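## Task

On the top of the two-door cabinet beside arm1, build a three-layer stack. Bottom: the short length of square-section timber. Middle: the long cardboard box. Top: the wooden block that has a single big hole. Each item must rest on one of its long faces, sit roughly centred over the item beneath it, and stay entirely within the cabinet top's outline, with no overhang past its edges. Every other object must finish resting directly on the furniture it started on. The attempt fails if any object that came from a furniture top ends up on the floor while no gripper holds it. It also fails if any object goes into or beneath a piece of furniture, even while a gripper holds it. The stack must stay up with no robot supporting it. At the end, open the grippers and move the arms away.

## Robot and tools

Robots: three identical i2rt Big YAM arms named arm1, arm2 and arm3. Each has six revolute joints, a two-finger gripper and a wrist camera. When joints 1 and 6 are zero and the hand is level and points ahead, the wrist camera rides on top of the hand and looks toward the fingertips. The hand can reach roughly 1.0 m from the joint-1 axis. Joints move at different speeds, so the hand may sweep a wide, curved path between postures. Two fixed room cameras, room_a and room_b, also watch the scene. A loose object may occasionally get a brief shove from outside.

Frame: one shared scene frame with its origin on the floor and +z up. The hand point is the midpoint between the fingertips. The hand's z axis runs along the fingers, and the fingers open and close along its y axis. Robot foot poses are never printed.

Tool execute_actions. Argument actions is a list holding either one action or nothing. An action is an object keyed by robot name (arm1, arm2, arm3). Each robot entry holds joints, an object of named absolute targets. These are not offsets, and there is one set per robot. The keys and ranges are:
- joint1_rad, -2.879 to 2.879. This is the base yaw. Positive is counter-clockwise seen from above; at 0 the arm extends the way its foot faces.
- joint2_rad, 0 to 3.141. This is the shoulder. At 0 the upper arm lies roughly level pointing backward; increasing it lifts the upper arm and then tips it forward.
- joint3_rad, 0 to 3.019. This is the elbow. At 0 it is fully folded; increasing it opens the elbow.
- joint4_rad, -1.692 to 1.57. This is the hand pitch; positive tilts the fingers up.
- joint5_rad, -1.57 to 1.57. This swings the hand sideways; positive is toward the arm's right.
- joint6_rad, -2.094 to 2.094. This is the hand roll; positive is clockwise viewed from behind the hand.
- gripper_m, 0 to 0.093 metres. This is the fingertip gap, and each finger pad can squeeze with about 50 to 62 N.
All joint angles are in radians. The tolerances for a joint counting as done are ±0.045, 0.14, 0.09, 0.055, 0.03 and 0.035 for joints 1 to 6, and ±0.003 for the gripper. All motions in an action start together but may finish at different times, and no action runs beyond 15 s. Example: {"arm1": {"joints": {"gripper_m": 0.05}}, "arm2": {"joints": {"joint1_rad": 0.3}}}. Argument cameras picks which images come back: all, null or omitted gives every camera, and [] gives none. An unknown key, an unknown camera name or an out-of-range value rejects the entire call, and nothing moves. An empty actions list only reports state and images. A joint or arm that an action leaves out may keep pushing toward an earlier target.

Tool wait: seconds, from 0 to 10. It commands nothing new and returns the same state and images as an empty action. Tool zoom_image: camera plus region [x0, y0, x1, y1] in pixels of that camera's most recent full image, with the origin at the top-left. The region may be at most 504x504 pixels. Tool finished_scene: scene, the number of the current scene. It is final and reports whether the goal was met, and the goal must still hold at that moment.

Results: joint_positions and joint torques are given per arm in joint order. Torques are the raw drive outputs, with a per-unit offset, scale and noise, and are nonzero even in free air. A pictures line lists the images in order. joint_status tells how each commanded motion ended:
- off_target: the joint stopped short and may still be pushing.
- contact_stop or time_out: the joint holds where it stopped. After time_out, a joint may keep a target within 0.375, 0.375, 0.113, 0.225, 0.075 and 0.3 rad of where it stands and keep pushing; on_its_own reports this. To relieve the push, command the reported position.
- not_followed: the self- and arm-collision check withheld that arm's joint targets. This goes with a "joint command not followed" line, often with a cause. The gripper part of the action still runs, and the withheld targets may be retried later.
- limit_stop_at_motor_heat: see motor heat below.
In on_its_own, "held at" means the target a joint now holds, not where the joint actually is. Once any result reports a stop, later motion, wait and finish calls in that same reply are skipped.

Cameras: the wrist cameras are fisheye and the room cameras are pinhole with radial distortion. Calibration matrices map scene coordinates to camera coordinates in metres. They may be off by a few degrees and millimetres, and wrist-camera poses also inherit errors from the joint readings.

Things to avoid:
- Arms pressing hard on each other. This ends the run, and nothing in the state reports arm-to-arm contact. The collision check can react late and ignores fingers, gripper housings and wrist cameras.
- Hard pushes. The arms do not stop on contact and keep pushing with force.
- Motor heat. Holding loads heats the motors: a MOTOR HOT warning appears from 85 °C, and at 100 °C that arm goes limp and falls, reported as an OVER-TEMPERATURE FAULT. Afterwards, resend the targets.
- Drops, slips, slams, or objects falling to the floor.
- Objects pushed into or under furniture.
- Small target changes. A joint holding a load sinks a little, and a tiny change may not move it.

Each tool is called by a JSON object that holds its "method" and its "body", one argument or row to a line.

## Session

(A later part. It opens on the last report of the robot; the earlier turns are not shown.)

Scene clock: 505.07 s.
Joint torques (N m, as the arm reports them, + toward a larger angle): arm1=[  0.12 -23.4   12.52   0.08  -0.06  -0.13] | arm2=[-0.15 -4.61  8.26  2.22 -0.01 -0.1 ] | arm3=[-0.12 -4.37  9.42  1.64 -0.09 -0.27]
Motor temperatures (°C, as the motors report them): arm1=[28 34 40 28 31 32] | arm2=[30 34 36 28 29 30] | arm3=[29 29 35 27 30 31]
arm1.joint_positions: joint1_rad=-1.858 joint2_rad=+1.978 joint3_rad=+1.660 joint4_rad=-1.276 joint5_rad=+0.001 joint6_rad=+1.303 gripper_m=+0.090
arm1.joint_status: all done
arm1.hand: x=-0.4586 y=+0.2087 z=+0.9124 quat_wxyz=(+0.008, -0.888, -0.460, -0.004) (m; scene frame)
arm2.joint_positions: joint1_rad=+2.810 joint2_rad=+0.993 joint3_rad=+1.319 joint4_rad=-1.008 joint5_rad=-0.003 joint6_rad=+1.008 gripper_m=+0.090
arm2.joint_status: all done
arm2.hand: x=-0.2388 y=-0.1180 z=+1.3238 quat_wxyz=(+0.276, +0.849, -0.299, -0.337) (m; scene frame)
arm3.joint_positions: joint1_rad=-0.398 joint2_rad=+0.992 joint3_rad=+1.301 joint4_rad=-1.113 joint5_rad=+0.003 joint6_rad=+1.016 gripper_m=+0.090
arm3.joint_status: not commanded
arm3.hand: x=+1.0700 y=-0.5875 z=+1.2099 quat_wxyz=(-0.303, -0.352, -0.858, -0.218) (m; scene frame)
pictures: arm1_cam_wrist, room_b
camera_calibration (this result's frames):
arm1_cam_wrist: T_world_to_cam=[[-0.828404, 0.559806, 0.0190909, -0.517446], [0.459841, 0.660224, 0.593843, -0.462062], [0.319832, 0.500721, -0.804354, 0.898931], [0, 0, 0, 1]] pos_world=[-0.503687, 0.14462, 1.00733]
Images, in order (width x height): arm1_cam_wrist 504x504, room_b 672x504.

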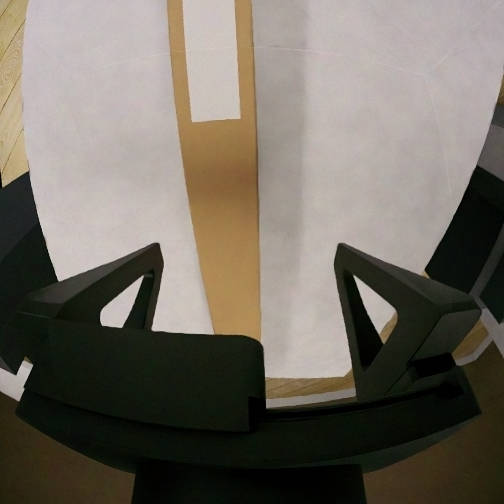

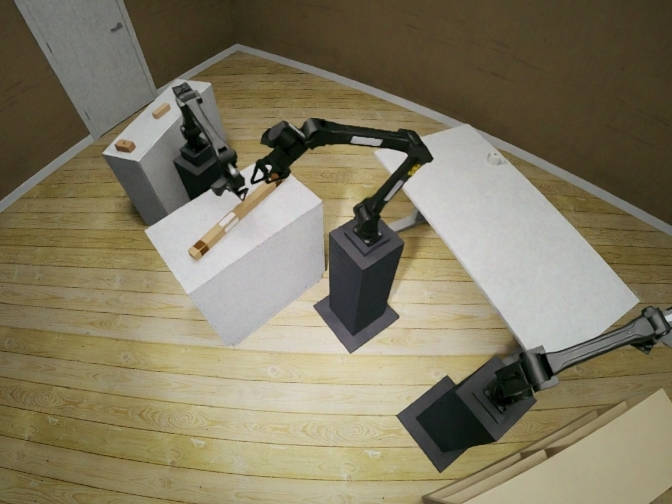

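{"method": "execute_actions", "body": {
  "actions": [
    {"arm1":{"joints":{"joint2_rad":2.048,"joint4_rad":-1.164,"joint6_rad":1.26}}}
  ],
  "cameras": ["arm1_cam_wrist"]
}}

Scene clock: 523.57 s.
Joint torques (N m, as the arm reports them, + toward a larger angle): arm1=[  0.14 -24.06  11.96   0.46  -0.06  -0.15] | arm2=[-0.33 -4.6   8.42  2.15  0.   -0.1 ] | arm3=[ 0.66 -4.64  9.3   1.76 -0.06 -0.25]
Motor temperatures (°C, as the motors report them): arm1=[28 36 41 28 31 32] | arm2=[30 33 35 28 29 30] | arm3=[29 29 35 27 30 31]
arm1.joint_positions: joint1_rad=-1.858 joint2_rad=+2.056 joint3_rad=+1.665 joint4_rad=-1.173 joint5_rad=+0.001 joint6_rad=+1.274 gripper_m=+0.090
arm1.joint_status: all done
arm1.hand: x=-0.4439 y=+0.1917 z=+0.8688 quat_wxyz=(-0.007, -0.881, -0.473, -0.007) (m; scene frame)
arm2.joint_positions: joint1_rad=+2.810 joint2_rad=+0.993 joint3_rad=+1.319 joint4_rad=-1.008 joint5_rad=-0.003 joint6_rad=+1.008 gripper_m=+0.090
arm2.joint_status: not commanded
arm2.hand: x=-0.2388 y=-0.1180 z=+1.3238 quat_wxyz=(+0.276, +0.849, -0.299, -0.337) (m; scene frame)
arm3.joint_positions: joint1_rad=-0.398 joint2_rad=+0.992 joint3_rad=+1.301 joint4_rad=-1.113 joint5_rad=+0.003 joint6_rad=+1.016 gripper_m=+0.090
arm3.joint_status: not commanded
arm3.hand: x=+1.0700 y=-0.5875 z=+1.2099 quat_wxyz=(-0.303, -0.352, -0.858, -0.218) (m; scene frame)
pictures: arm1_cam_wrist
camera_calibration (this result's frames):
arm1_cam_wrist: T_world_to_cam=[[-0.84416, 0.535999, -0.00998216, -0.472133], [0.429178, 0.686848, 0.586554, -0.444134], [0.321249, 0.490861, -0.809849, 0.874975], [0, 0, 0, 1]] pos_world=[-0.489027, 0.128624, 0.964393]
Images, in order (width x height): arm1_cam_wrist 504x504.

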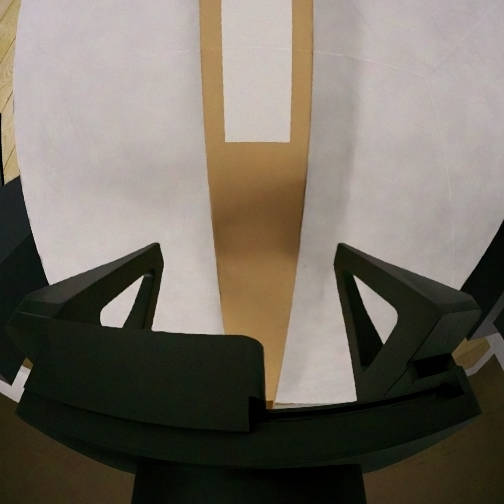

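{"method": "execute_actions", "body": {
  "actions": [
    {"arm1":{"joints":{"joint2_rad":2.115,"joint3_rad":1.626,"joint4_rad":-1.063}}}
  ],
  "cameras": ["arm1_cam_wrist"]
}}

Scene clock: 530.27 s.
Joint torques (N m, as the arm reports them, + toward a larger angle): arm1=[  0.14 -24.6    9.22   0.45  -0.06  -0.14] | arm2=[-0.29 -5.02  8.45  1.92 -0.01 -0.12] | arm3=[-0.15 -4.69  9.32  1.55 -0.08 -0.28]
Motor temperatures (°C, as the motors report them): arm1=[28 36 41 28 31 32] | arm2=[30 32 35 28 29 30] | arm3=[29 29 35 27 30 31]
arm1.joint_positions: joint1_rad=-1.858 joint2_rad=+2.124 joint3_rad=+1.617 joint4_rad=-1.072 joint5_rad=+0.001 joint6_rad=+1.274 gripper_m=+0.090
arm1.joint_status: all done
arm1.hand: x=-0.4449 y=+0.1941 z=+0.8122 quat_wxyz=(+0.001, -0.881, -0.473, -0.006) (m; scene frame)
arm2.joint_positions: joint1_rad=+2.810 joint2_rad=+0.993 joint3_rad=+1.319 joint4_rad=-1.008 joint5_rad=-0.003 joint6_rad=+1.008 gripper_m=+0.090
arm2.joint_status: not commanded
arm2.hand: x=-0.2388 y=-0.1180 z=+1.3238 quat_wxyz=(+0.276, +0.849, -0.299, -0.337) (m; scene frame)
arm3.joint_positions: joint1_rad=-0.398 joint2_rad=+0.992 joint3_rad=+1.301 joint4_rad=-1.113 joint5_rad=+0.003 joint6_rad=+1.016 gripper_m=+0.090
arm3.joint_status: not commanded
arm3.hand: x=+1.0700 y=-0.5875 z=+1.2099 quat_wxyz=(-0.303, -0.352, -0.858, -0.218) (m; scene frame)
pictures: arm1_cam_wrist
camera_calibration (this result's frames):
arm1_cam_wrist: T_world_to_cam=[[-0.844295, 0.53586, 0.00451423, -0.486544], [0.434741, 0.679999, 0.590425, -0.411436], [0.313316, 0.500455, -0.80708, 0.820612], [0, 0, 0, 1]] pos_world=[-0.489029, 0.129816, 0.907418]
Images, in order (width x height): arm1_cam_wrist 504x504.

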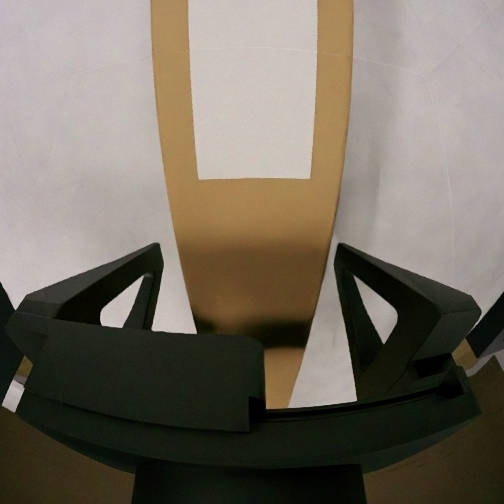

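{"method": "execute_actions", "body": {
  "actions": [
    {"arm1":{"joints":{"gripper_m":0.04}}}
  ],
  "cameras": []
}}

Scene clock: 532.33 s.
Joint torques (N m, as the arm reports them, + toward a larger angle): arm1=[  0.16 -24.45   9.06   0.41  -0.06  -0.13] | arm2=[ 0.17 -5.07  8.35  1.97 -0.04 -0.09] | arm3=[ 0.17 -4.32  9.34  1.46 -0.07 -0.27]
Motor temperatures (°C, as the motors report them): arm1=[28 36 41 28 31 32] | arm2=[30 32 35 28 29 30] | arm3=[29 29 35 27 30 31]
arm1.joint_positions: joint1_rad=-1.858 joint2_rad=+2.124 joint3_rad=+1.617 joint4_rad=-1.072 joint5_rad=+0.001 joint6_rad=+1.272 gripper_m=+0.049
arm1.joint_status: gripper_m off_target (ended at +0.049, target +0.040)
arm1.hand: x=-0.4448 y=+0.1940 z=+0.8122 quat_wxyz=(+0.000, -0.881, -0.473, -0.006) (m; scene frame)
arm2.joint_positions: joint1_rad=+2.810 joint2_rad=+0.993 joint3_rad=+1.319 joint4_rad=-1.008 joint5_rad=-0.003 joint6_rad=+1.008 gripper_m=+0.090
arm2.joint_status: not commanded
arm2.hand: x=-0.2388 y=-0.1180 z=+1.3238 quat_wxyz=(+0.276, +0.849, -0.299, -0.337) (m; scene frame)
arm3.joint_positions: joint1_rad=-0.398 joint2_rad=+0.992 joint3_rad=+1.301 joint4_rad=-1.113 joint5_rad=+0.003 joint6_rad=+1.016 gripper_m=+0.090
arm3.joint_status: not commanded
arm3.hand: x=+1.0700 y=-0.5875 z=+1.2099 quat_wxyz=(-0.303, -0.352, -0.858, -0.218) (m; scene frame)
pictures: none
No camera images: the call's "cameras" was empty. Leave "cameras" out to get every camera's image.

{"method": "execute_actions", "body": {
  "actions": [
    {"arm1":{"joints":{"joint1_rad":1.362,"joint2_rad":1.955,"joint3_rad":1.65,"joint4_rad":-1.22,"joint6_rad":1.085}}}
  ],
  "cameras": ["arm1_cam_wrist","room_a","room_b"]
}}

Scene clock: 548.50 s.
Joint torques (N m, as the arm reports them, + toward a larger angle): arm1=[ -0.51 -23.88  10.04  -0.21   0.07  -0.11] | arm2=[-0.08 -4.72  8.34  2.06 -0.02 -0.1 ] | arm3=[ 0.35 -4.84  9.3   1.58 -0.08 -0.31]
Motor temperatures (°C, as the motors report them): arm1=[28 37 40 28 31 32] | arm2=[30 32 35 28 29 30] | arm3=[29 29 35 27 30 31]
arm1.joint_positions: joint1_rad=+1.369 joint2_rad=+1.969 joint3_rad=+1.637 joint4_rad=-1.212 joint5_rad=-0.002 joint6_rad=+1.096 gripper_m=+0.049
arm1.joint_status: all done
arm1.hand: x=-1.2518 y=+1.0942 z=+0.8971 quat_wxyz=(-0.004, +0.585, -0.811, -0.008) (m; scene frame)
arm2.joint_positions: joint1_rad=+2.810 joint2_rad=+0.993 joint3_rad=+1.319 joint4_rad=-1.008 joint5_rad=-0.003 joint6_rad=+1.008 gripper_m=+0.090
arm2.joint_status: not commanded
arm2.hand: x=-0.2388 y=-0.1180 z=+1.3238 quat_wxyz=(+0.276, +0.849, -0.299, -0.337) (m; scene frame)
arm3.joint_positions: joint1_rad=-0.398 joint2_rad=+0.992 joint3_rad=+1.301 joint4_rad=-1.113 joint5_rad=+0.003 joint6_rad=+1.016 gripper_m=+0.090
arm3.joint_status: not commanded
arm3.hand: x=+1.0700 y=-0.5875 z=+1.2099 quat_wxyz=(-0.303, -0.352, -0.858, -0.218) (m; scene frame)
pictures: arm1_cam_wrist, room_a, room_b
camera_calibration (this result's frames):
arm1_cam_wrist: T_world_to_cam=[[0.954937, -0.296806, 0.000650894, 1.51624], [-0.244608, -0.785752, 0.568121, 0.0505814], [-0.16811, -0.542679, -0.822945, 1.24448], [0, 0, 0, 1]] pos_world=[-1.22633, 1.16513, 0.994415]
Images, in order (width x height): arm1_cam_wrist 504x504, room_a 672x504, room_b 672x504.

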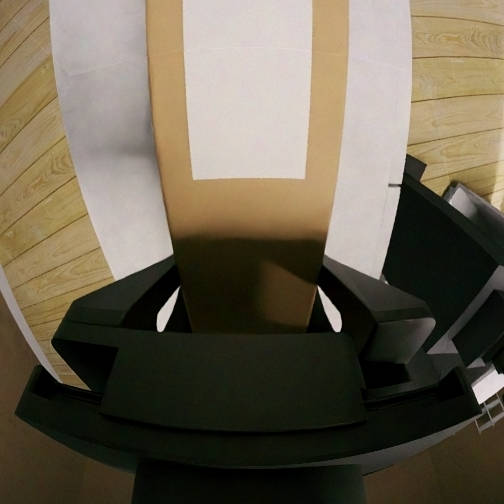

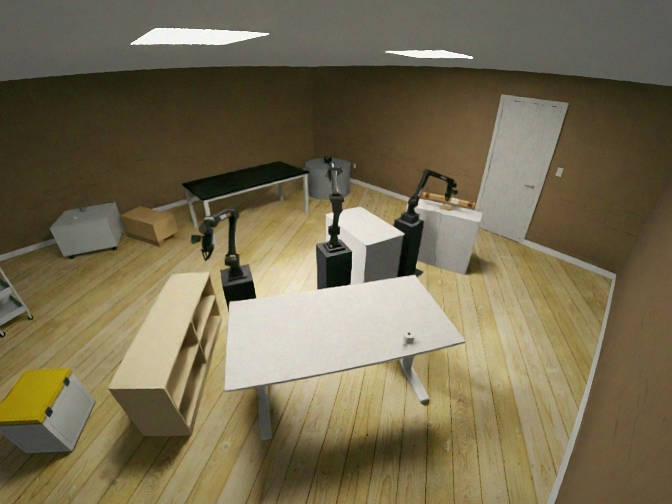

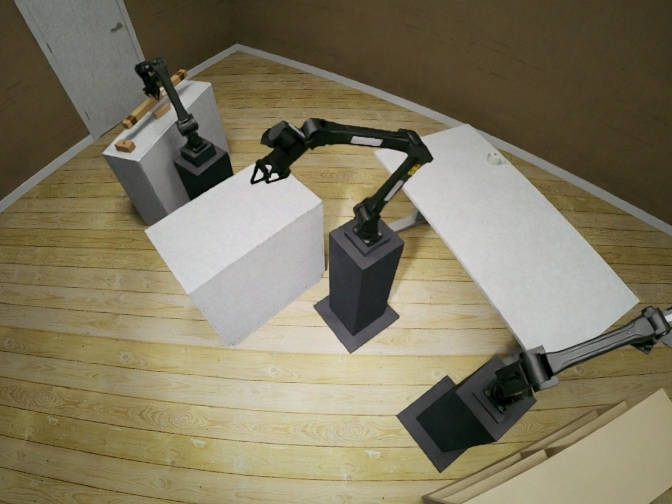

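{"method": "execute_actions", "body": {
  "actions": []
}}

Scene clock: 561.30 s.
Joint torques (N m, as the arm reports them, + toward a larger angle): arm1=[ -0.45 -23.81  10.01  -0.21   0.07  -0.11] | arm2=[-0.53 -4.6   8.28  2.15 -0.01 -0.09] | arm3=[ 0.31 -4.99  9.18  1.54 -0.09 -0.29]
Motor temperatures (°C, as the motors report them): arm1=[28 37 40 28 31 32] | arm2=[30 32 35 28 29 30] | arm3=[29 29 36 27 30 31]
arm1.joint_positions: joint1_rad=+1.369 joint2_rad=+1.969 joint3_rad=+1.637 joint4_rad=-1.212 joint5_rad=-0.002 joint6_rad=+1.096 gripper_m=+0.049
arm1.joint_status: all done
arm1.hand: x=-1.2518 y=+1.0942 z=+0.8971 quat_wxyz=(-0.004, +0.585, -0.811, -0.008) (m; scene frame)
arm2.joint_positions: joint1_rad=+2.810 joint2_rad=+0.993 joint3_rad=+1.319 joint4_rad=-1.008 joint5_rad=-0.003 joint6_rad=+1.008 gripper_m=+0.090
arm2.joint_status: not commanded
arm2.hand: x=-0.2388 y=-0.1180 z=+1.3238 quat_wxyz=(+0.276, +0.849, -0.299, -0.337) (m; scene frame)
arm3.joint_positions: joint1_rad=-0.398 joint2_rad=+0.992 joint3_rad=+1.301 joint4_rad=-1.113 joint5_rad=+0.003 joint6_rad=+1.016 gripper_m=+0.090
arm3.joint_status: not commanded
arm3.hand: x=+1.0700 y=-0.5875 z=+1.2099 quat_wxyz=(-0.303, -0.352, -0.858, -0.218) (m; scene frame)
pictures: arm1_cam_wrist, arm2_cam_wrist, arm3_cam_wrist, room_a, room_b
camera_calibration (this result's frames):
arm1_cam_wrist: T_world_to_cam=[[0.954937, -0.296806, 0.000650894, 1.51624], [-0.244608, -0.785752, 0.568121, 0.0505814], [-0.16811, -0.542679, -0.822945, 1.24448], [0, 0, 0, 1]] pos_world=[-1.22633, 1.16513, 0.994415]
arm2_cam_wrist: T_world_to_cam=[[0.312138, 0.673046, -0.670506, 1.04387], [0.913478, -0.406526, 0.017182, 0.156191], [-0.261014, -0.617856, -0.741705, 0.971655], [0, 0, 0, 1]] pos_world=[-0.214892, -0.0387324, 1.41792]
arm3_cam_wrist: T_world_to_cam=[[-0.469137, -0.662224, -0.584269, 0.820471], [-0.857842, 0.498892, 0.123345, 1.06297], [0.209805, 0.559076, -0.802132, 1.20073], [0, 0, 0, 1]] pos_world=[1.04485, -0.65827, 1.31141]
Images, in order (width x height): arm1_cam_wrist 504x504, arm2_cam_wrist 504x504, arm3_cam_wrist 504x504, room_a 672x504, room_b 672x504.

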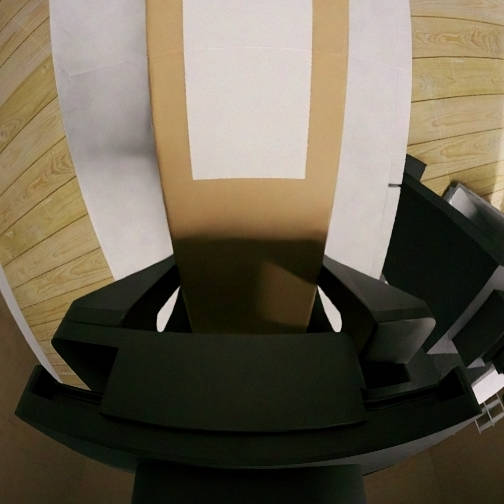

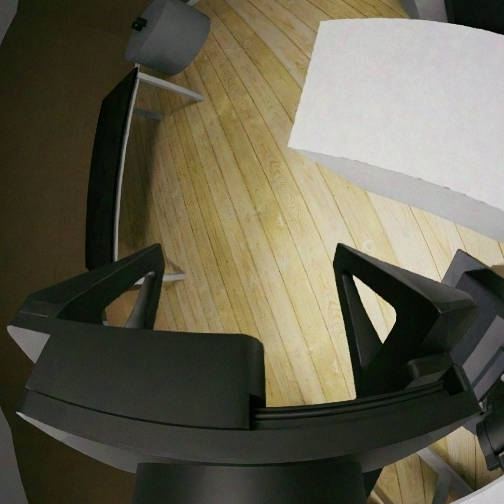

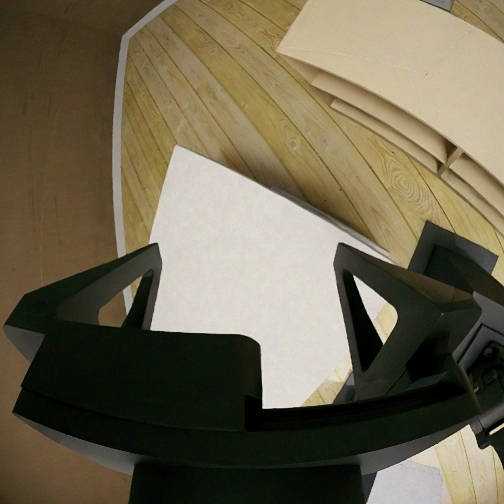

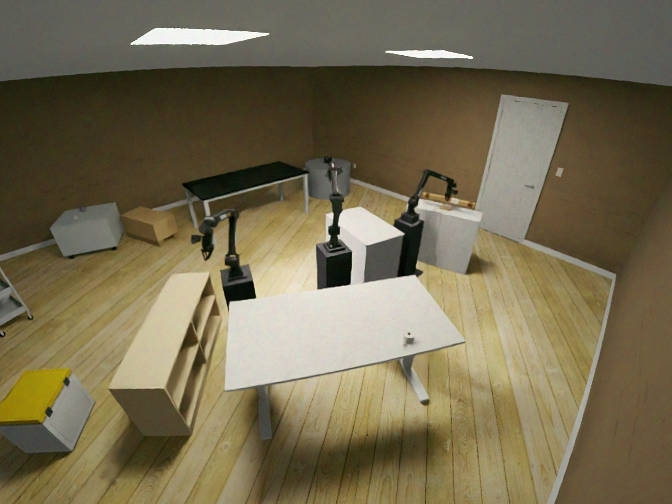

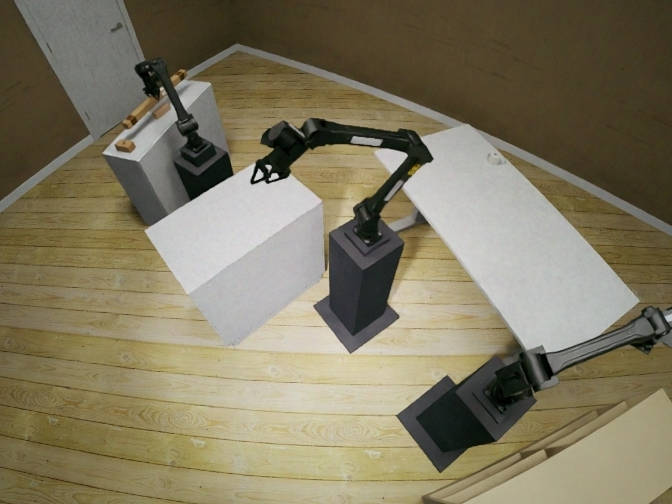

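{"method": "zoom_image", "body": {
  "camera": "room_b",
  "region": [80, 40, 260, 200]
}}

{"method": "zoom_image", "body": {
  "camera": "room_a",
  "region": [380, 150, 520, 260]
}}

Region (80, 40, 260, 200) of room_b's 672x504 image, scaled by 2.800, with more detail than that image has.

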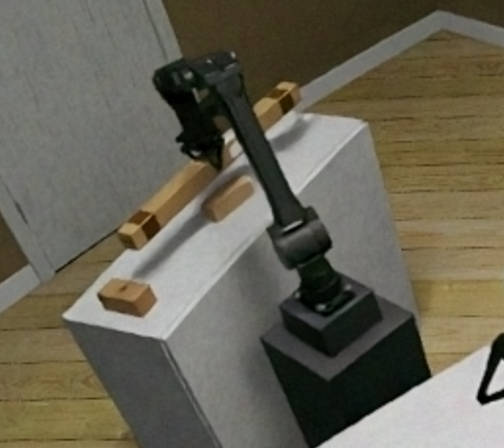

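Region (380, 150, 520, 260) of room_a's 672x504 image, scaled by 3.600, with more detail than that image has; it fills the top 396 rows of this view, and the rest is white.

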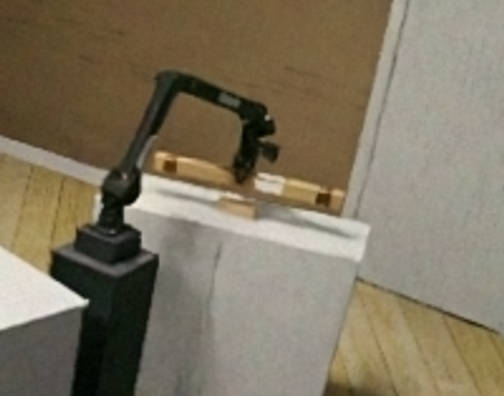

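{"method": "execute_actions", "body": {
  "actions": [
    {"arm1": {"joints": {"joint2_rad": 2.03, "joint3_rad": 1.585, "joint4_rad": -1.10}}}
  ],
  "cameras": ["room_a", "room_b"]
}}

Scene clock: 567.87 s.
Joint torques (N m, as the arm reports them, + toward a larger angle): arm1=[ -0.34 -22.95   8.92   0.38   0.04  -0.08] | arm2=[-0.7  -4.86  8.32  2.03  0.   -0.13] | arm3=[ 0.24 -4.58  9.13  1.63 -0.09 -0.25]
Motor temperatures (°C, as the motors report them): arm1=[28 37 40 28 31 32] | arm2=[30 32 35 28 29 30] | arm3=[29 29 36 27 30 31]
arm1.joint_positions: joint1_rad=+1.368 joint2_rad=+2.031 joint3_rad=+1.579 joint4_rad=-1.108 joint5_rad=-0.001 joint6_rad=+1.095 gripper_m=+0.049
arm1.joint_status: all done
arm1.hand: x=-1.2492 y=+1.0935 z=+0.8408 quat_wxyz=(-0.006, +0.585, -0.811, -0.001) (m; scene frame)
arm2.joint_positions: joint1_rad=+2.810 joint2_rad=+0.993 joint3_rad=+1.319 joint4_rad=-1.008 joint5_rad=-0.003 joint6_rad=+1.008 gripper_m=+0.090
arm2.joint_status: not commanded
arm2.hand: x=-0.2388 y=-0.1180 z=+1.3238 quat_wxyz=(+0.276, +0.849, -0.299, -0.337) (m; scene frame)
arm3.joint_positions: joint1_rad=-0.398 joint2_rad=+0.992 joint3_rad=+1.301 joint4_rad=-1.113 joint5_rad=+0.003 joint6_rad=+1.016 gripper_m=+0.090
arm3.joint_status: not commanded
arm3.hand: x=+1.0700 y=-0.5875 z=+1.2099 quat_wxyz=(-0.303, -0.352, -0.858, -0.218) (m; scene frame)
pictures: room_a, room_b
Images, in order (width x height): room_a 672x504, room_b 672x504.

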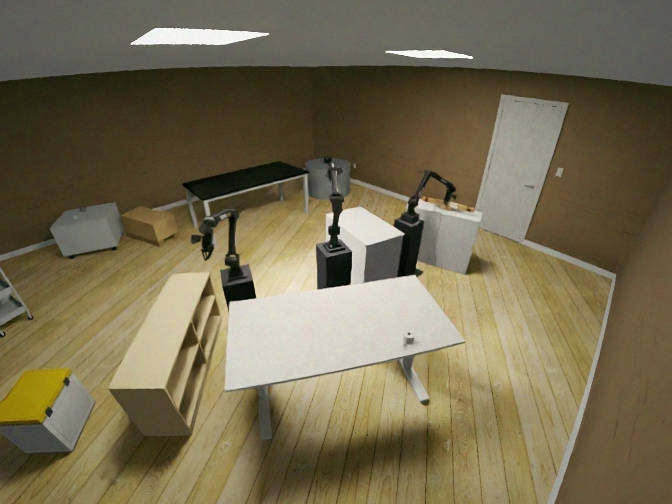

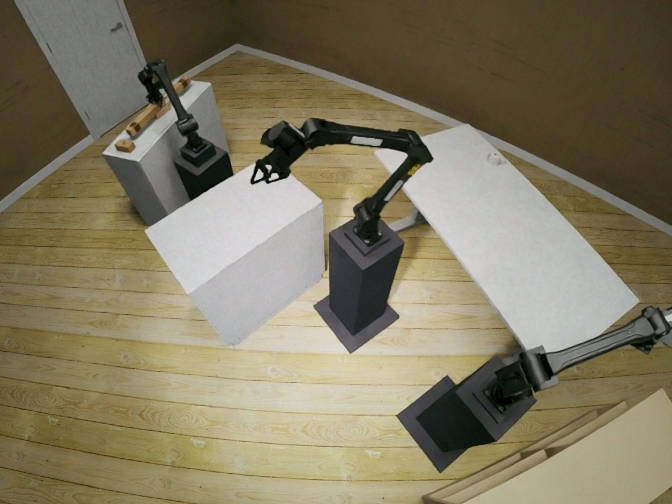

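{"method": "zoom_image", "body": {
  "camera": "room_b",
  "region": [100, 60, 220, 170]
}}

{"method": "zoom_image", "body": {
  "camera": "room_a",
  "region": [400, 170, 500, 240]
}}

Region (100, 60, 220, 170) of room_b's 672x504 image, scaled by 4.200, with more detail than that image has; it fills the top 462 rows of this view, and the rest is white.

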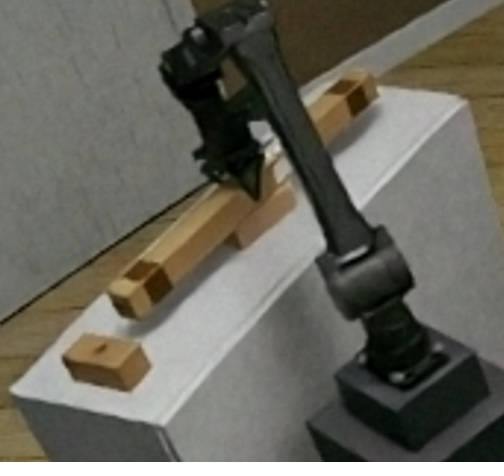

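Region (400, 170, 500, 240) of room_a's 672x504 image, scaled by 5.040, with more detail than that image has; it fills the top 353 rows of this view, and the rest is white.

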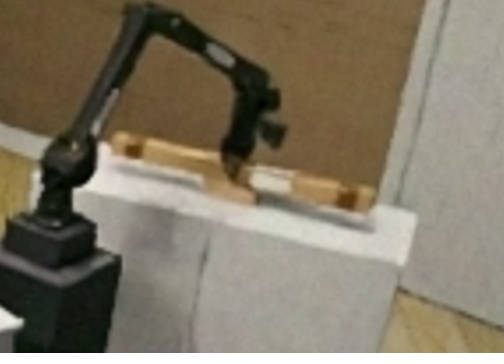

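{"method": "execute_actions", "body": {
  "actions": [
    {"arm1": {"joints": {"joint2_rad": 2.06}}}
  ],
  "cameras": []
}}

Scene clock: 572.77 s.
Joint torques (N m, as the arm reports them, + toward a larger angle): arm1=[ -0.41 -20.37   8.94   0.38   0.04  -0.11] | arm2=[-0.16 -5.37  8.25  2.09 -0.01 -0.13] | arm3=[ 0.15 -4.65  9.13  1.7  -0.08 -0.28]
Motor temperatures (°C, as the motors report them): arm1=[28 37 39 28 31 32] | arm2=[30 32 35 28 29 30] | arm3=[29 29 36 27 30 31]
arm1.joint_positions: joint1_rad=+1.368 joint2_rad=+2.034 joint3_rad=+1.579 joint4_rad=-1.108 joint5_rad=-0.001 joint6_rad=+1.095 gripper_m=+0.049
arm1.joint_status: all done
arm1.hand: x=-1.2491 y=+1.0933 z=+0.8395 quat_wxyz=(-0.006, +0.585, -0.811, +0.000) (m; scene frame)
arm2.joint_positions: joint1_rad=+2.810 joint2_rad=+0.993 joint3_rad=+1.319 joint4_rad=-1.008 joint5_rad=-0.003 joint6_rad=+1.008 gripper_m=+0.090
arm2.joint_status: not commanded
arm2.hand: x=-0.2388 y=-0.1180 z=+1.3238 quat_wxyz=(+0.276, +0.849, -0.299, -0.337) (m; scene frame)
arm3.joint_positions: joint1_rad=-0.398 joint2_rad=+0.992 joint3_rad=+1.301 joint4_rad=-1.113 joint5_rad=+0.003 joint6_rad=+1.016 gripper_m=+0.090
arm3.joint_status: not commanded
arm3.hand: x=+1.0700 y=-0.5875 z=+1.2099 quat_wxyz=(-0.303, -0.352, -0.858, -0.218) (m; scene frame)
pictures: none
No camera images: the call's "cameras" was empty. Leave "cameras" out to get every camera's image.

{"method": "execute_actions", "body": {
  "actions": [
    {"arm1": {"joints": {"joint2_rad": 2.034, "gripper_m": 0.085}}}
  ],
  "cameras": []
}}

{"method": "execute_actions", "body": {
  "actions": [
    {"arm1": {"joints": {"joint2_rad": 1.86}}}
  ],
  "cameras": ["arm1_cam_wrist", "room_b", "room_a"]
}}

Scene clock: 576.20 s.
Joint torques (N m, as the arm reports them, + toward a larger angle): arm1=[  0.   -22.26   8.82   0.36   0.04  -0.1 ] | arm2=[-0.12 -4.9   8.39  2.1   0.01 -0.13] | arm3=[ 0.58 -4.82  9.07  1.63 -0.11 -0.27]
Motor temperatures (°C, as the motors report them): arm1=[28 37 39 28 31 32] | arm2=[30 32 35 28 29 30] | arm3=[29 29 36 27 30 31]
arm1.joint_positions: joint1_rad=+1.368 joint2_rad=+2.034 joint3_rad=+1.579 joint4_rad=-1.108 joint5_rad=-0.001 joint6_rad=+1.095 gripper_m=+0.085
arm1.joint_status: all done
arm1.hand: x=-1.2491 y=+1.0933 z=+0.8395 quat_wxyz=(-0.006, +0.585, -0.811, +0.000) (m; scene frame)
arm2.joint_positions: joint1_rad=+2.810 joint2_rad=+0.993 joint3_rad=+1.319 joint4_rad=-1.008 joint5_rad=-0.003 joint6_rad=+1.008 gripper_m=+0.090
arm2.joint_status: not commanded
arm2.hand: x=-0.2388 y=-0.1180 z=+1.3238 quat_wxyz=(+0.276, +0.849, -0.299, -0.337) (m; scene frame)
arm3.joint_positions: joint1_rad=-0.398 joint2_rad=+0.992 joint3_rad=+1.301 joint4_rad=-1.113 joint5_rad=+0.003 joint6_rad=+1.016 gripper_m=+0.090
arm3.joint_status: not commanded
arm3.hand: x=+1.0700 y=-0.5875 z=+1.2099 quat_wxyz=(-0.303, -0.352, -0.858, -0.218) (m; scene frame)
pictures: none
No camera images: the call's "cameras" was empty. Leave "cameras" out to get every camera's image.

Scene clock: 577.47 s.
Joint torques (N m, as the arm reports them, + toward a larger angle): arm1=[ -0.37 -21.09  10.59   0.68   0.04  -0.12] | arm2=[-0.39 -4.84  8.28  2.06 -0.03 -0.13] | arm3=[ 0.66 -4.62  9.22  1.88 -0.09 -0.26]
Motor temperatures (°C, as the motors report them): arm1=[28 37 39 28 31 32] | arm2=[30 32 35 28 29 30] | arm3=[29 29 36 27 30 31]
arm1.joint_positions: joint1_rad=+1.368 joint2_rad=+1.856 joint3_rad=+1.570 joint4_rad=-1.108 joint5_rad=-0.001 joint6_rad=+1.095 gripper_m=+0.085
arm1.joint_status: all done
arm1.hand: x=-1.2553 y=+1.0980 z=+0.9395 quat_wxyz=(+0.007, +0.583, -0.808, -0.084) (m; scene frame)
arm2.joint_positions: joint1_rad=+2.810 joint2_rad=+0.993 joint3_rad=+1.319 joint4_rad=-1.008 joint5_rad=-0.003 joint6_rad=+1.008 gripper_m=+0.090
arm2.joint_status: not commanded
arm2.hand: x=-0.2388 y=-0.1180 z=+1.3238 quat_wxyz=(+0.276, +0.849, -0.299, -0.337) (m; scene frame)
arm3.joint_positions: joint1_rad=-0.398 joint2_rad=+0.992 joint3_rad=+1.301 joint4_rad=-1.113 joint5_rad=+0.003 joint6_rad=+1.016 gripper_m=+0.090
arm3.joint_status: not commanded
arm3.hand: x=+1.0700 y=-0.5875 z=+1.2099 quat_wxyz=(-0.303, -0.352, -0.858, -0.218) (m; scene frame)
pictures: arm1_cam_wrist, room_a, room_b
camera_calibration (this result's frames):
arm1_cam_wrist: T_world_to_cam=[[0.948531, -0.287901, -0.131919, 1.62746], [-0.186596, -0.844663, 0.501724, 0.228442], [-0.255874, -0.451285, -0.854909, 1.10033], [0, 0, 0, 1]] pos_world=[-1.21953, 1.15807, 1.04076]
Images, in order (width x height): arm1_cam_wrist 504x504, room_a 672x504, room_b 672x504.

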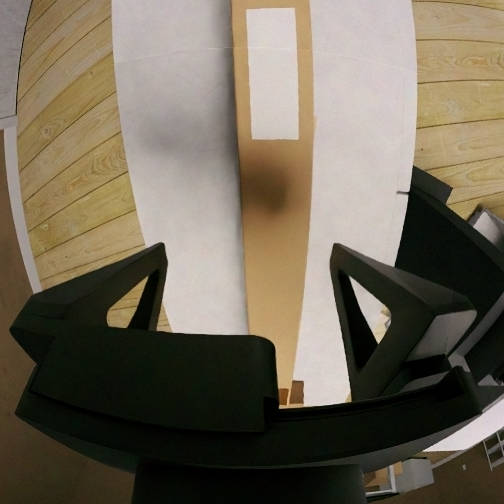

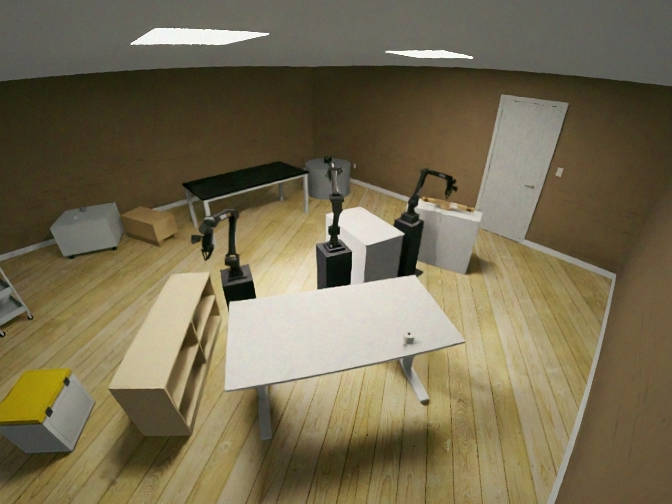

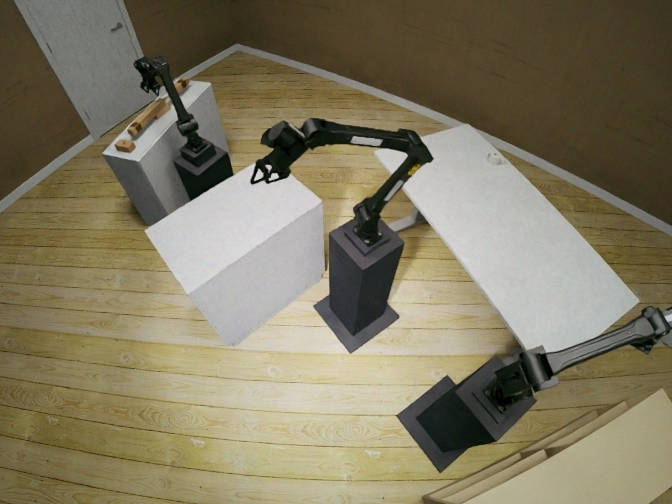

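{"method": "execute_actions", "body": {
  "actions": [
    {"arm1": {"joints": {"joint1_rad": 2.065, "joint2_rad": 1.756, "joint3_rad": 1.42, "joint4_rad": -1.235, "joint6_rad": 0.143, "gripper_m": 0.085}}}
  ],
  "cameras": ["arm1_cam_wrist", "room_b", "room_a"]
}}

Scene clock: 588.70 s.
Joint torques (N m, as the arm reports them, + toward a larger angle): arm1=[  0.06 -20.27   8.92  -0.24  -0.01  -0.16] | arm2=[-0.14 -4.76  8.33  2.12 -0.01 -0.09] | arm3=[ 0.11 -4.56  9.33  1.71 -0.04 -0.29]
Motor temperatures (°C, as the motors report them): arm1=[28 37 40 28 31 32] | arm2=[30 32 35 28 29 30] | arm3=[29 29 36 27 30 31]
arm1.joint_positions: joint1_rad=+2.070 joint2_rad=+1.767 joint3_rad=+1.418 joint4_rad=-1.228 joint5_rad=-0.002 joint6_rad=+0.157 gripper_m=+0.085
arm1.joint_status: all done
arm1.hand: x=-1.3510 y=+0.7159 z=+0.9245 quat_wxyz=(-0.001, +0.992, -0.126, +0.011) (m; scene frame)
arm2.joint_positions: joint1_rad=+2.810 joint2_rad=+0.993 joint3_rad=+1.319 joint4_rad=-1.008 joint5_rad=-0.003 joint6_rad=+1.008 gripper_m=+0.090
arm2.joint_status: not commanded
arm2.hand: x=-0.2388 y=-0.1180 z=+1.3238 quat_wxyz=(+0.276, +0.849, -0.299, -0.337) (m; scene frame)
arm3.joint_positions: joint1_rad=-0.398 joint2_rad=+0.992 joint3_rad=+1.301 joint4_rad=-1.113 joint5_rad=+0.003 joint6_rad=+1.016 gripper_m=+0.090
arm3.joint_status: not commanded
arm3.hand: x=+1.0700 y=-0.5875 z=+1.2099 quat_wxyz=(-0.303, -0.352, -0.858, -0.218) (m; scene frame)
pictures: arm1_cam_wrist, room_a, room_b
camera_calibration (this result's frames):
arm1_cam_wrist: T_world_to_cam=[[0.230699, 0.972934, 0.0133065, -0.400448], [0.777248, -0.192491, 0.599027, 0.640766], [0.585375, -0.127853, -0.800618, 1.7454], [0, 0, 0, 1]] pos_world=[-1.42737, 0.736106, 1.01889]
Images, in order (width x height): arm1_cam_wrist 504x504, room_a 672x504, room_b 672x504.

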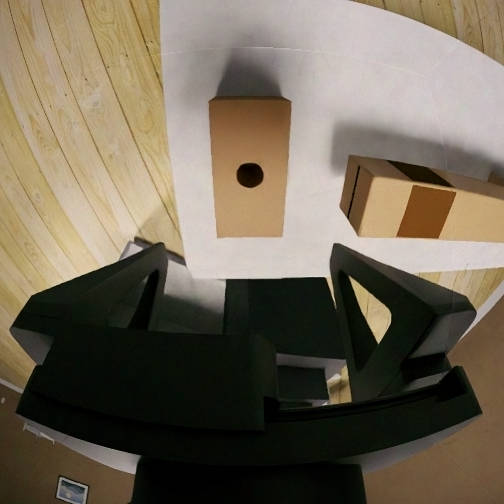

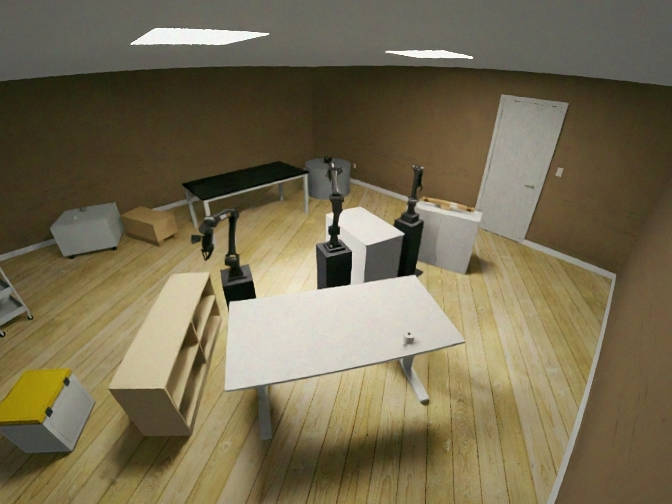

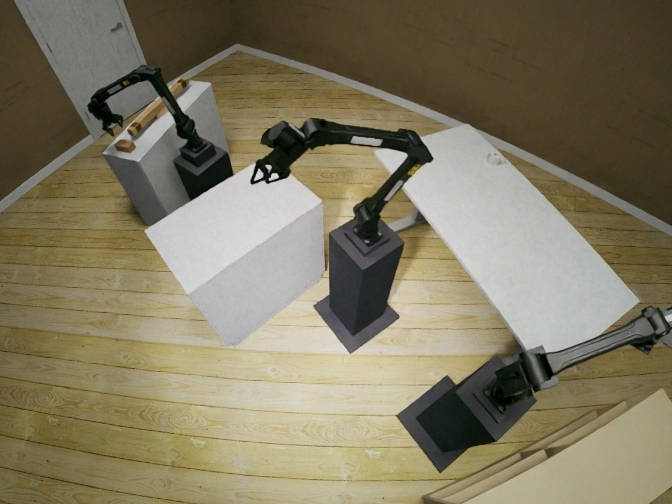

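{"method": "zoom_image", "body": {
  "camera": "room_b",
  "region": [230, 110, 330, 200]
}}

{"method": "zoom_image", "body": {
  "camera": "room_b",
  "region": [70, 60, 200, 170]
}}

Region (230, 110, 330, 200) of room_b's 672x504 image, scaled by 5.040, with more detail than that image has; it fills the top 454 rows of this view, and the rest is white.

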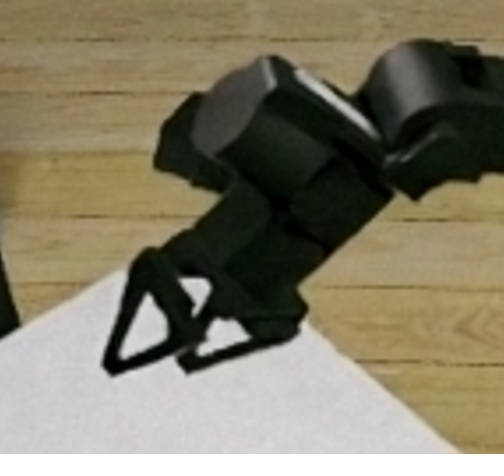

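Region (70, 60, 200, 170) of room_b's 672x504 image, scaled by 3.877, with more detail than that image has; it fills the top 426 rows of this view, and the rest is white.

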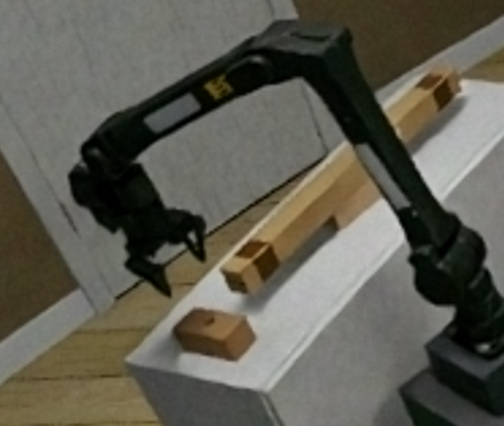

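{"method": "execute_actions", "body": {
  "actions": [
    {"arm1": {"joints": {"joint2_rad": 1.935, "joint3_rad": 1.303, "joint4_rad": -0.922, "gripper_m": 0.08}}}
  ],
  "cameras": ["arm1_cam_wrist", "room_b"]
}}

Scene clock: 626.97 s.
Joint torques (N m, as the arm reports them, + toward a larger angle): arm1=[  0.32 -20.62   8.56   0.44  -0.01  -0.12] | arm2=[-0.35 -4.75  8.36  1.99  0.03 -0.12] | arm3=[-0.05 -4.78  9.3   1.75 -0.12 -0.3 ]
Motor temperatures (°C, as the motors report them): arm1=[28 37 39 28 31 32] | arm2=[30 32 35 28 29 30] | arm3=[29 29 36 27 30 31]
arm1.joint_positions: joint1_rad=+2.066 joint2_rad=+1.942 joint3_rad=+1.290 joint4_rad=-0.931 joint5_rad=-0.002 joint6_rad=+0.154 gripper_m=+0.080
arm1.joint_status: all done
arm1.hand: x=-1.3524 y=+0.7184 z=+0.7933 quat_wxyz=(-0.001, +0.992, -0.127, +0.014) (m; scene frame)
arm2.joint_positions: joint1_rad=+2.810 joint2_rad=+0.993 joint3_rad=+1.319 joint4_rad=-1.008 joint5_rad=-0.003 joint6_rad=+1.008 gripper_m=+0.090
arm2.joint_status: not commanded
arm2.hand: x=-0.2388 y=-0.1180 z=+1.3238 quat_wxyz=(+0.276, +0.849, -0.299, -0.337) (m; scene frame)
arm3.joint_positions: joint1_rad=-0.398 joint2_rad=+0.992 joint3_rad=+1.301 joint4_rad=-1.113 joint5_rad=+0.003 joint6_rad=+1.016 gripper_m=+0.090
arm3.joint_status: not commanded
arm3.hand: x=+1.0700 y=-0.5875 z=+1.2099 quat_wxyz=(-0.303, -0.352, -0.858, -0.218) (m; scene frame)
pictures: arm1_cam_wrist, room_b
camera_calibration (this result's frames):
arm1_cam_wrist: T_world_to_cam=[[0.231378, 0.972762, 0.0140633, -0.400354], [0.773679, -0.19275, 0.603547, 0.712623], [0.589818, -0.128767, -0.797204, 1.64544], [0, 0, 0, 1]] pos_world=[-1.42922, 0.738686, 0.887278]
Images, in order (width x height): arm1_cam_wrist 504x504, room_b 672x504.

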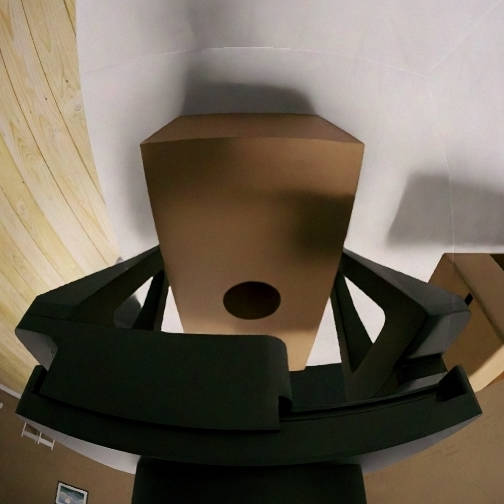

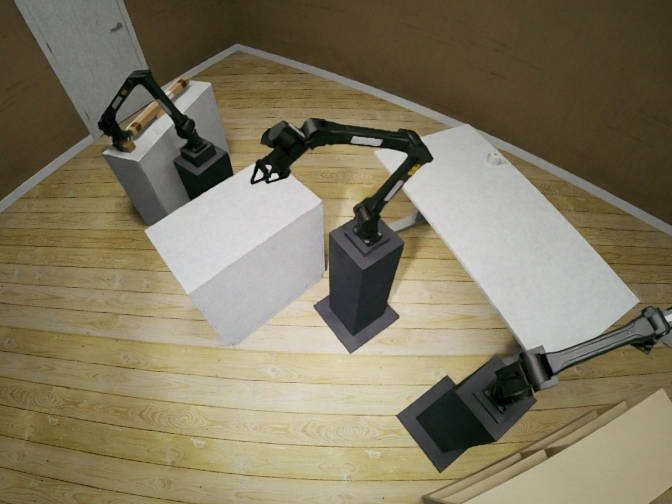

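{"method": "execute_actions", "body": {
  "actions": [
    {"arm1": {"joints": {"gripper_m": 0.05}}}
  ],
  "cameras": []
}}

{"method": "execute_actions", "body": {
  "actions": [
    {"arm1": {"joints": {"joint2_rad": 1.73, "joint3_rad": 1.43, "joint4_rad": -1.27}}}
  ],
  "cameras": ["arm1_cam_wrist", "room_b"]
}}

Scene clock: 630.00 s.
Joint torques (N m, as the arm reports them, + toward a larger angle): arm1=[  0.26 -20.96   8.51   0.39  -0.03  -0.11] | arm2=[-0.42 -4.81  8.28  2.1   0.   -0.11] | arm3=[ 0.58 -4.77  9.25  1.68 -0.11 -0.3 ]
Motor temperatures (°C, as the motors report them): arm1=[28 37 39 28 31 32] | arm2=[30 32 35 28 29 30] | arm3=[29 29 36 27 30 31]
arm1.joint_positions: joint1_rad=+2.066 joint2_rad=+1.942 joint3_rad=+1.290 joint4_rad=-0.929 joint5_rad=-0.001 joint6_rad=+0.154 gripper_m=+0.060
arm1.joint_status: gripper_m off_target (ended at +0.060, target +0.050)
arm1.hand: x=-1.3526 y=+0.7185 z=+0.7933 quat_wxyz=(-0.001, +0.992, -0.127, +0.013) (m; scene frame)
arm2.joint_positions: joint1_rad=+2.810 joint2_rad=+0.993 joint3_rad=+1.319 joint4_rad=-1.008 joint5_rad=-0.003 joint6_rad=+1.008 gripper_m=+0.090
arm2.joint_status: not commanded
arm2.hand: x=-0.2388 y=-0.1180 z=+1.3238 quat_wxyz=(+0.276, +0.849, -0.299, -0.337) (m; scene frame)
arm3.joint_positions: joint1_rad=-0.398 joint2_rad=+0.992 joint3_rad=+1.301 joint4_rad=-1.113 joint5_rad=+0.003 joint6_rad=+1.016 gripper_m=+0.090
arm3.joint_status: not commanded
arm3.hand: x=+1.0700 y=-0.5875 z=+1.2099 quat_wxyz=(-0.303, -0.352, -0.858, -0.218) (m; scene frame)
pictures: none
No camera images: the call's "cameras" was empty. Leave "cameras" out to get every camera's image.

Scene clock: 631.33 s.
Joint torques (N m, as the arm reports them, + toward a larger angle): arm1=[  0.28 -19.83  11.19  -0.32  -0.04  -0.11] | arm2=[ 0.06 -4.85  8.36  2.01 -0.02 -0.12] | arm3=[-0.01 -4.41  9.1   1.62 -0.08 -0.29]
Motor temperatures (°C, as the motors report them): arm1=[28 37 39 28 31 32] | arm2=[30 32 35 28 29 30] | arm3=[29 29 36 27 30 31]
arm1.joint_positions: joint1_rad=+2.066 joint2_rad=+1.747 joint3_rad=+1.402 joint4_rad=-1.262 joint5_rad=-0.001 joint6_rad=+0.154 gripper_m=+0.060
arm1.joint_status: all done
arm1.hand: x=-1.3367 y=+0.7166 z=+0.9288 quat_wxyz=(-0.002, +0.992, -0.127, +0.027) (m; scene frame)
arm2.joint_positions: joint1_rad=+2.810 joint2_rad=+0.993 joint3_rad=+1.319 joint4_rad=-1.008 joint5_rad=-0.003 joint6_rad=+1.008 gripper_m=+0.090
arm2.joint_status: not commanded
arm2.hand: x=-0.2388 y=-0.1180 z=+1.3238 quat_wxyz=(+0.276, +0.849, -0.299, -0.337) (m; scene frame)
arm3.joint_positions: joint1_rad=-0.398 joint2_rad=+0.992 joint3_rad=+1.301 joint4_rad=-1.113 joint5_rad=+0.003 joint6_rad=+1.016 gripper_m=+0.090
arm3.joint_status: not commanded
arm3.hand: x=+1.0700 y=-0.5875 z=+1.2099 quat_wxyz=(-0.303, -0.352, -0.858, -0.218) (m; scene frame)
pictures: arm1_cam_wrist, room_b
camera_calibration (this result's frames):
arm1_cam_wrist: T_world_to_cam=[[0.231001, 0.972783, 0.0182204, -0.40852], [0.758022, -0.19168, 0.623427, 0.578257], [0.609951, -0.130201, -0.781669, 1.75749], [0, 0, 0, 1]] pos_world=[-1.41595, 0.737069, 1.02072]
Images, in order (width x height): arm1_cam_wrist 504x504, room_b 672x504.

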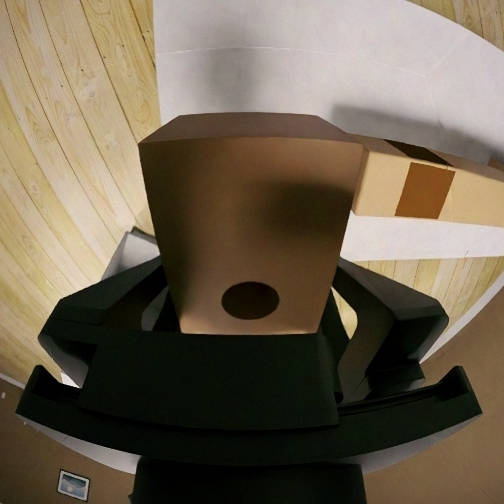

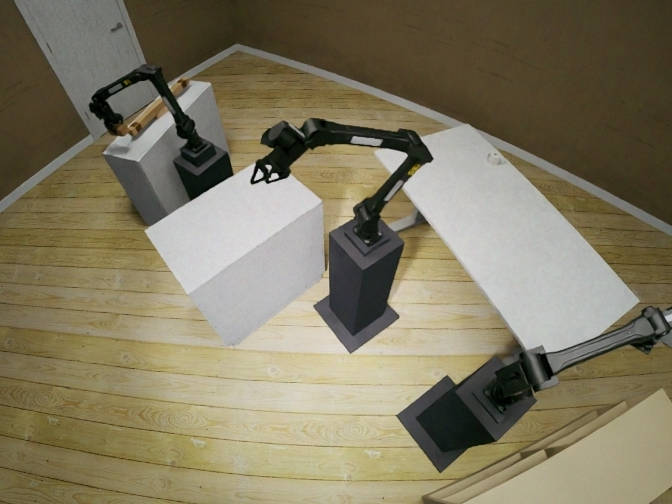

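{"method": "execute_actions", "body": {
  "actions": [
    {"arm1": {"joints": {"joint1_rad": 1.372, "joint2_rad": 1.84, "joint3_rad": 1.662, "joint4_rad": -1.21, "joint6_rad": 1.105}}}
  ],
  "cameras": ["arm1_cam_wrist", "room_b"]
}}

Scene clock: 643.43 s.
Joint torques (N m, as the arm reports them, + toward a larger angle): arm1=[ -0.8  -24.63  12.69   0.16   0.02   0.14] | arm2=[-0.14 -4.46  8.31  2.08 -0.01 -0.12] | arm3=[ 0.57 -4.94  9.29  1.65 -0.1  -0.29]
Motor temperatures (°C, as the motors report them): arm1=[28 37 40 28 31 32] | arm2=[30 32 35 28 29 30] | arm3=[29 29 36 27 30 31]
arm1.joint_positions: joint1_rad=+1.381 joint2_rad=+1.876 joint3_rad=+1.623 joint4_rad=-1.208 joint5_rad=-0.001 joint6_rad=+1.091 gripper_m=+0.060
arm1.joint_status: all done
arm1.hand: x=-1.2564 y=+1.0883 z=+0.9454 quat_wxyz=(+0.002, +0.591, -0.805, -0.050) (m; scene frame)
arm2.joint_positions: joint1_rad=+2.810 joint2_rad=+0.993 joint3_rad=+1.319 joint4_rad=-1.008 joint5_rad=-0.003 joint6_rad=+1.008 gripper_m=+0.090
arm2.joint_status: not commanded
arm2.hand: x=-0.2388 y=-0.1180 z=+1.3238 quat_wxyz=(+0.276, +0.849, -0.299, -0.337) (m; scene frame)
arm3.joint_positions: joint1_rad=-0.398 joint2_rad=+0.992 joint3_rad=+1.301 joint4_rad=-1.113 joint5_rad=+0.003 joint6_rad=+1.016 gripper_m=+0.090
arm3.joint_status: not commanded
arm3.hand: x=+1.0700 y=-0.5875 z=+1.2099 quat_wxyz=(-0.303, -0.352, -0.858, -0.218) (m; scene frame)
pictures: arm1_cam_wrist, room_b
camera_calibration (this result's frames):
arm1_cam_wrist: T_world_to_cam=[[0.957961, -0.277668, -0.0721811, 1.57073], [-0.198426, -0.822956, 0.532326, 0.149688], [-0.207212, -0.495625, -0.843457, 1.19932], [0, 0, 0, 1]] pos_world=[-1.22648, 1.15374, 1.04527]
Images, in order (width x height): arm1_cam_wrist 504x504, room_b 672x504.

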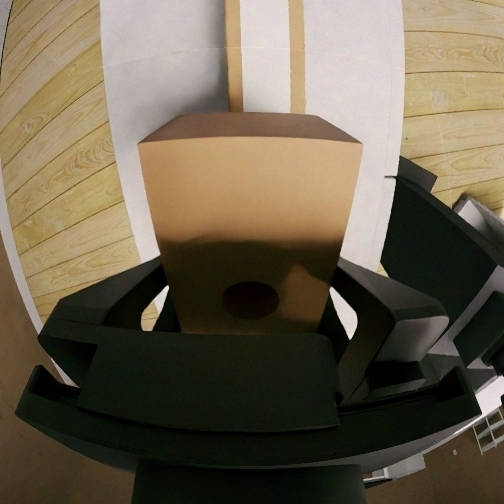

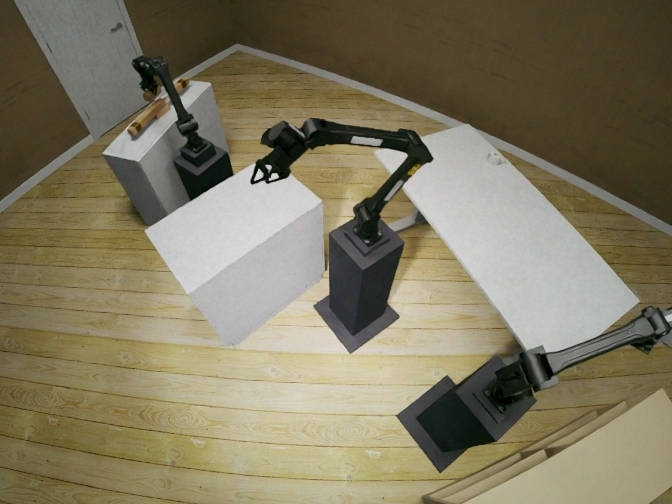

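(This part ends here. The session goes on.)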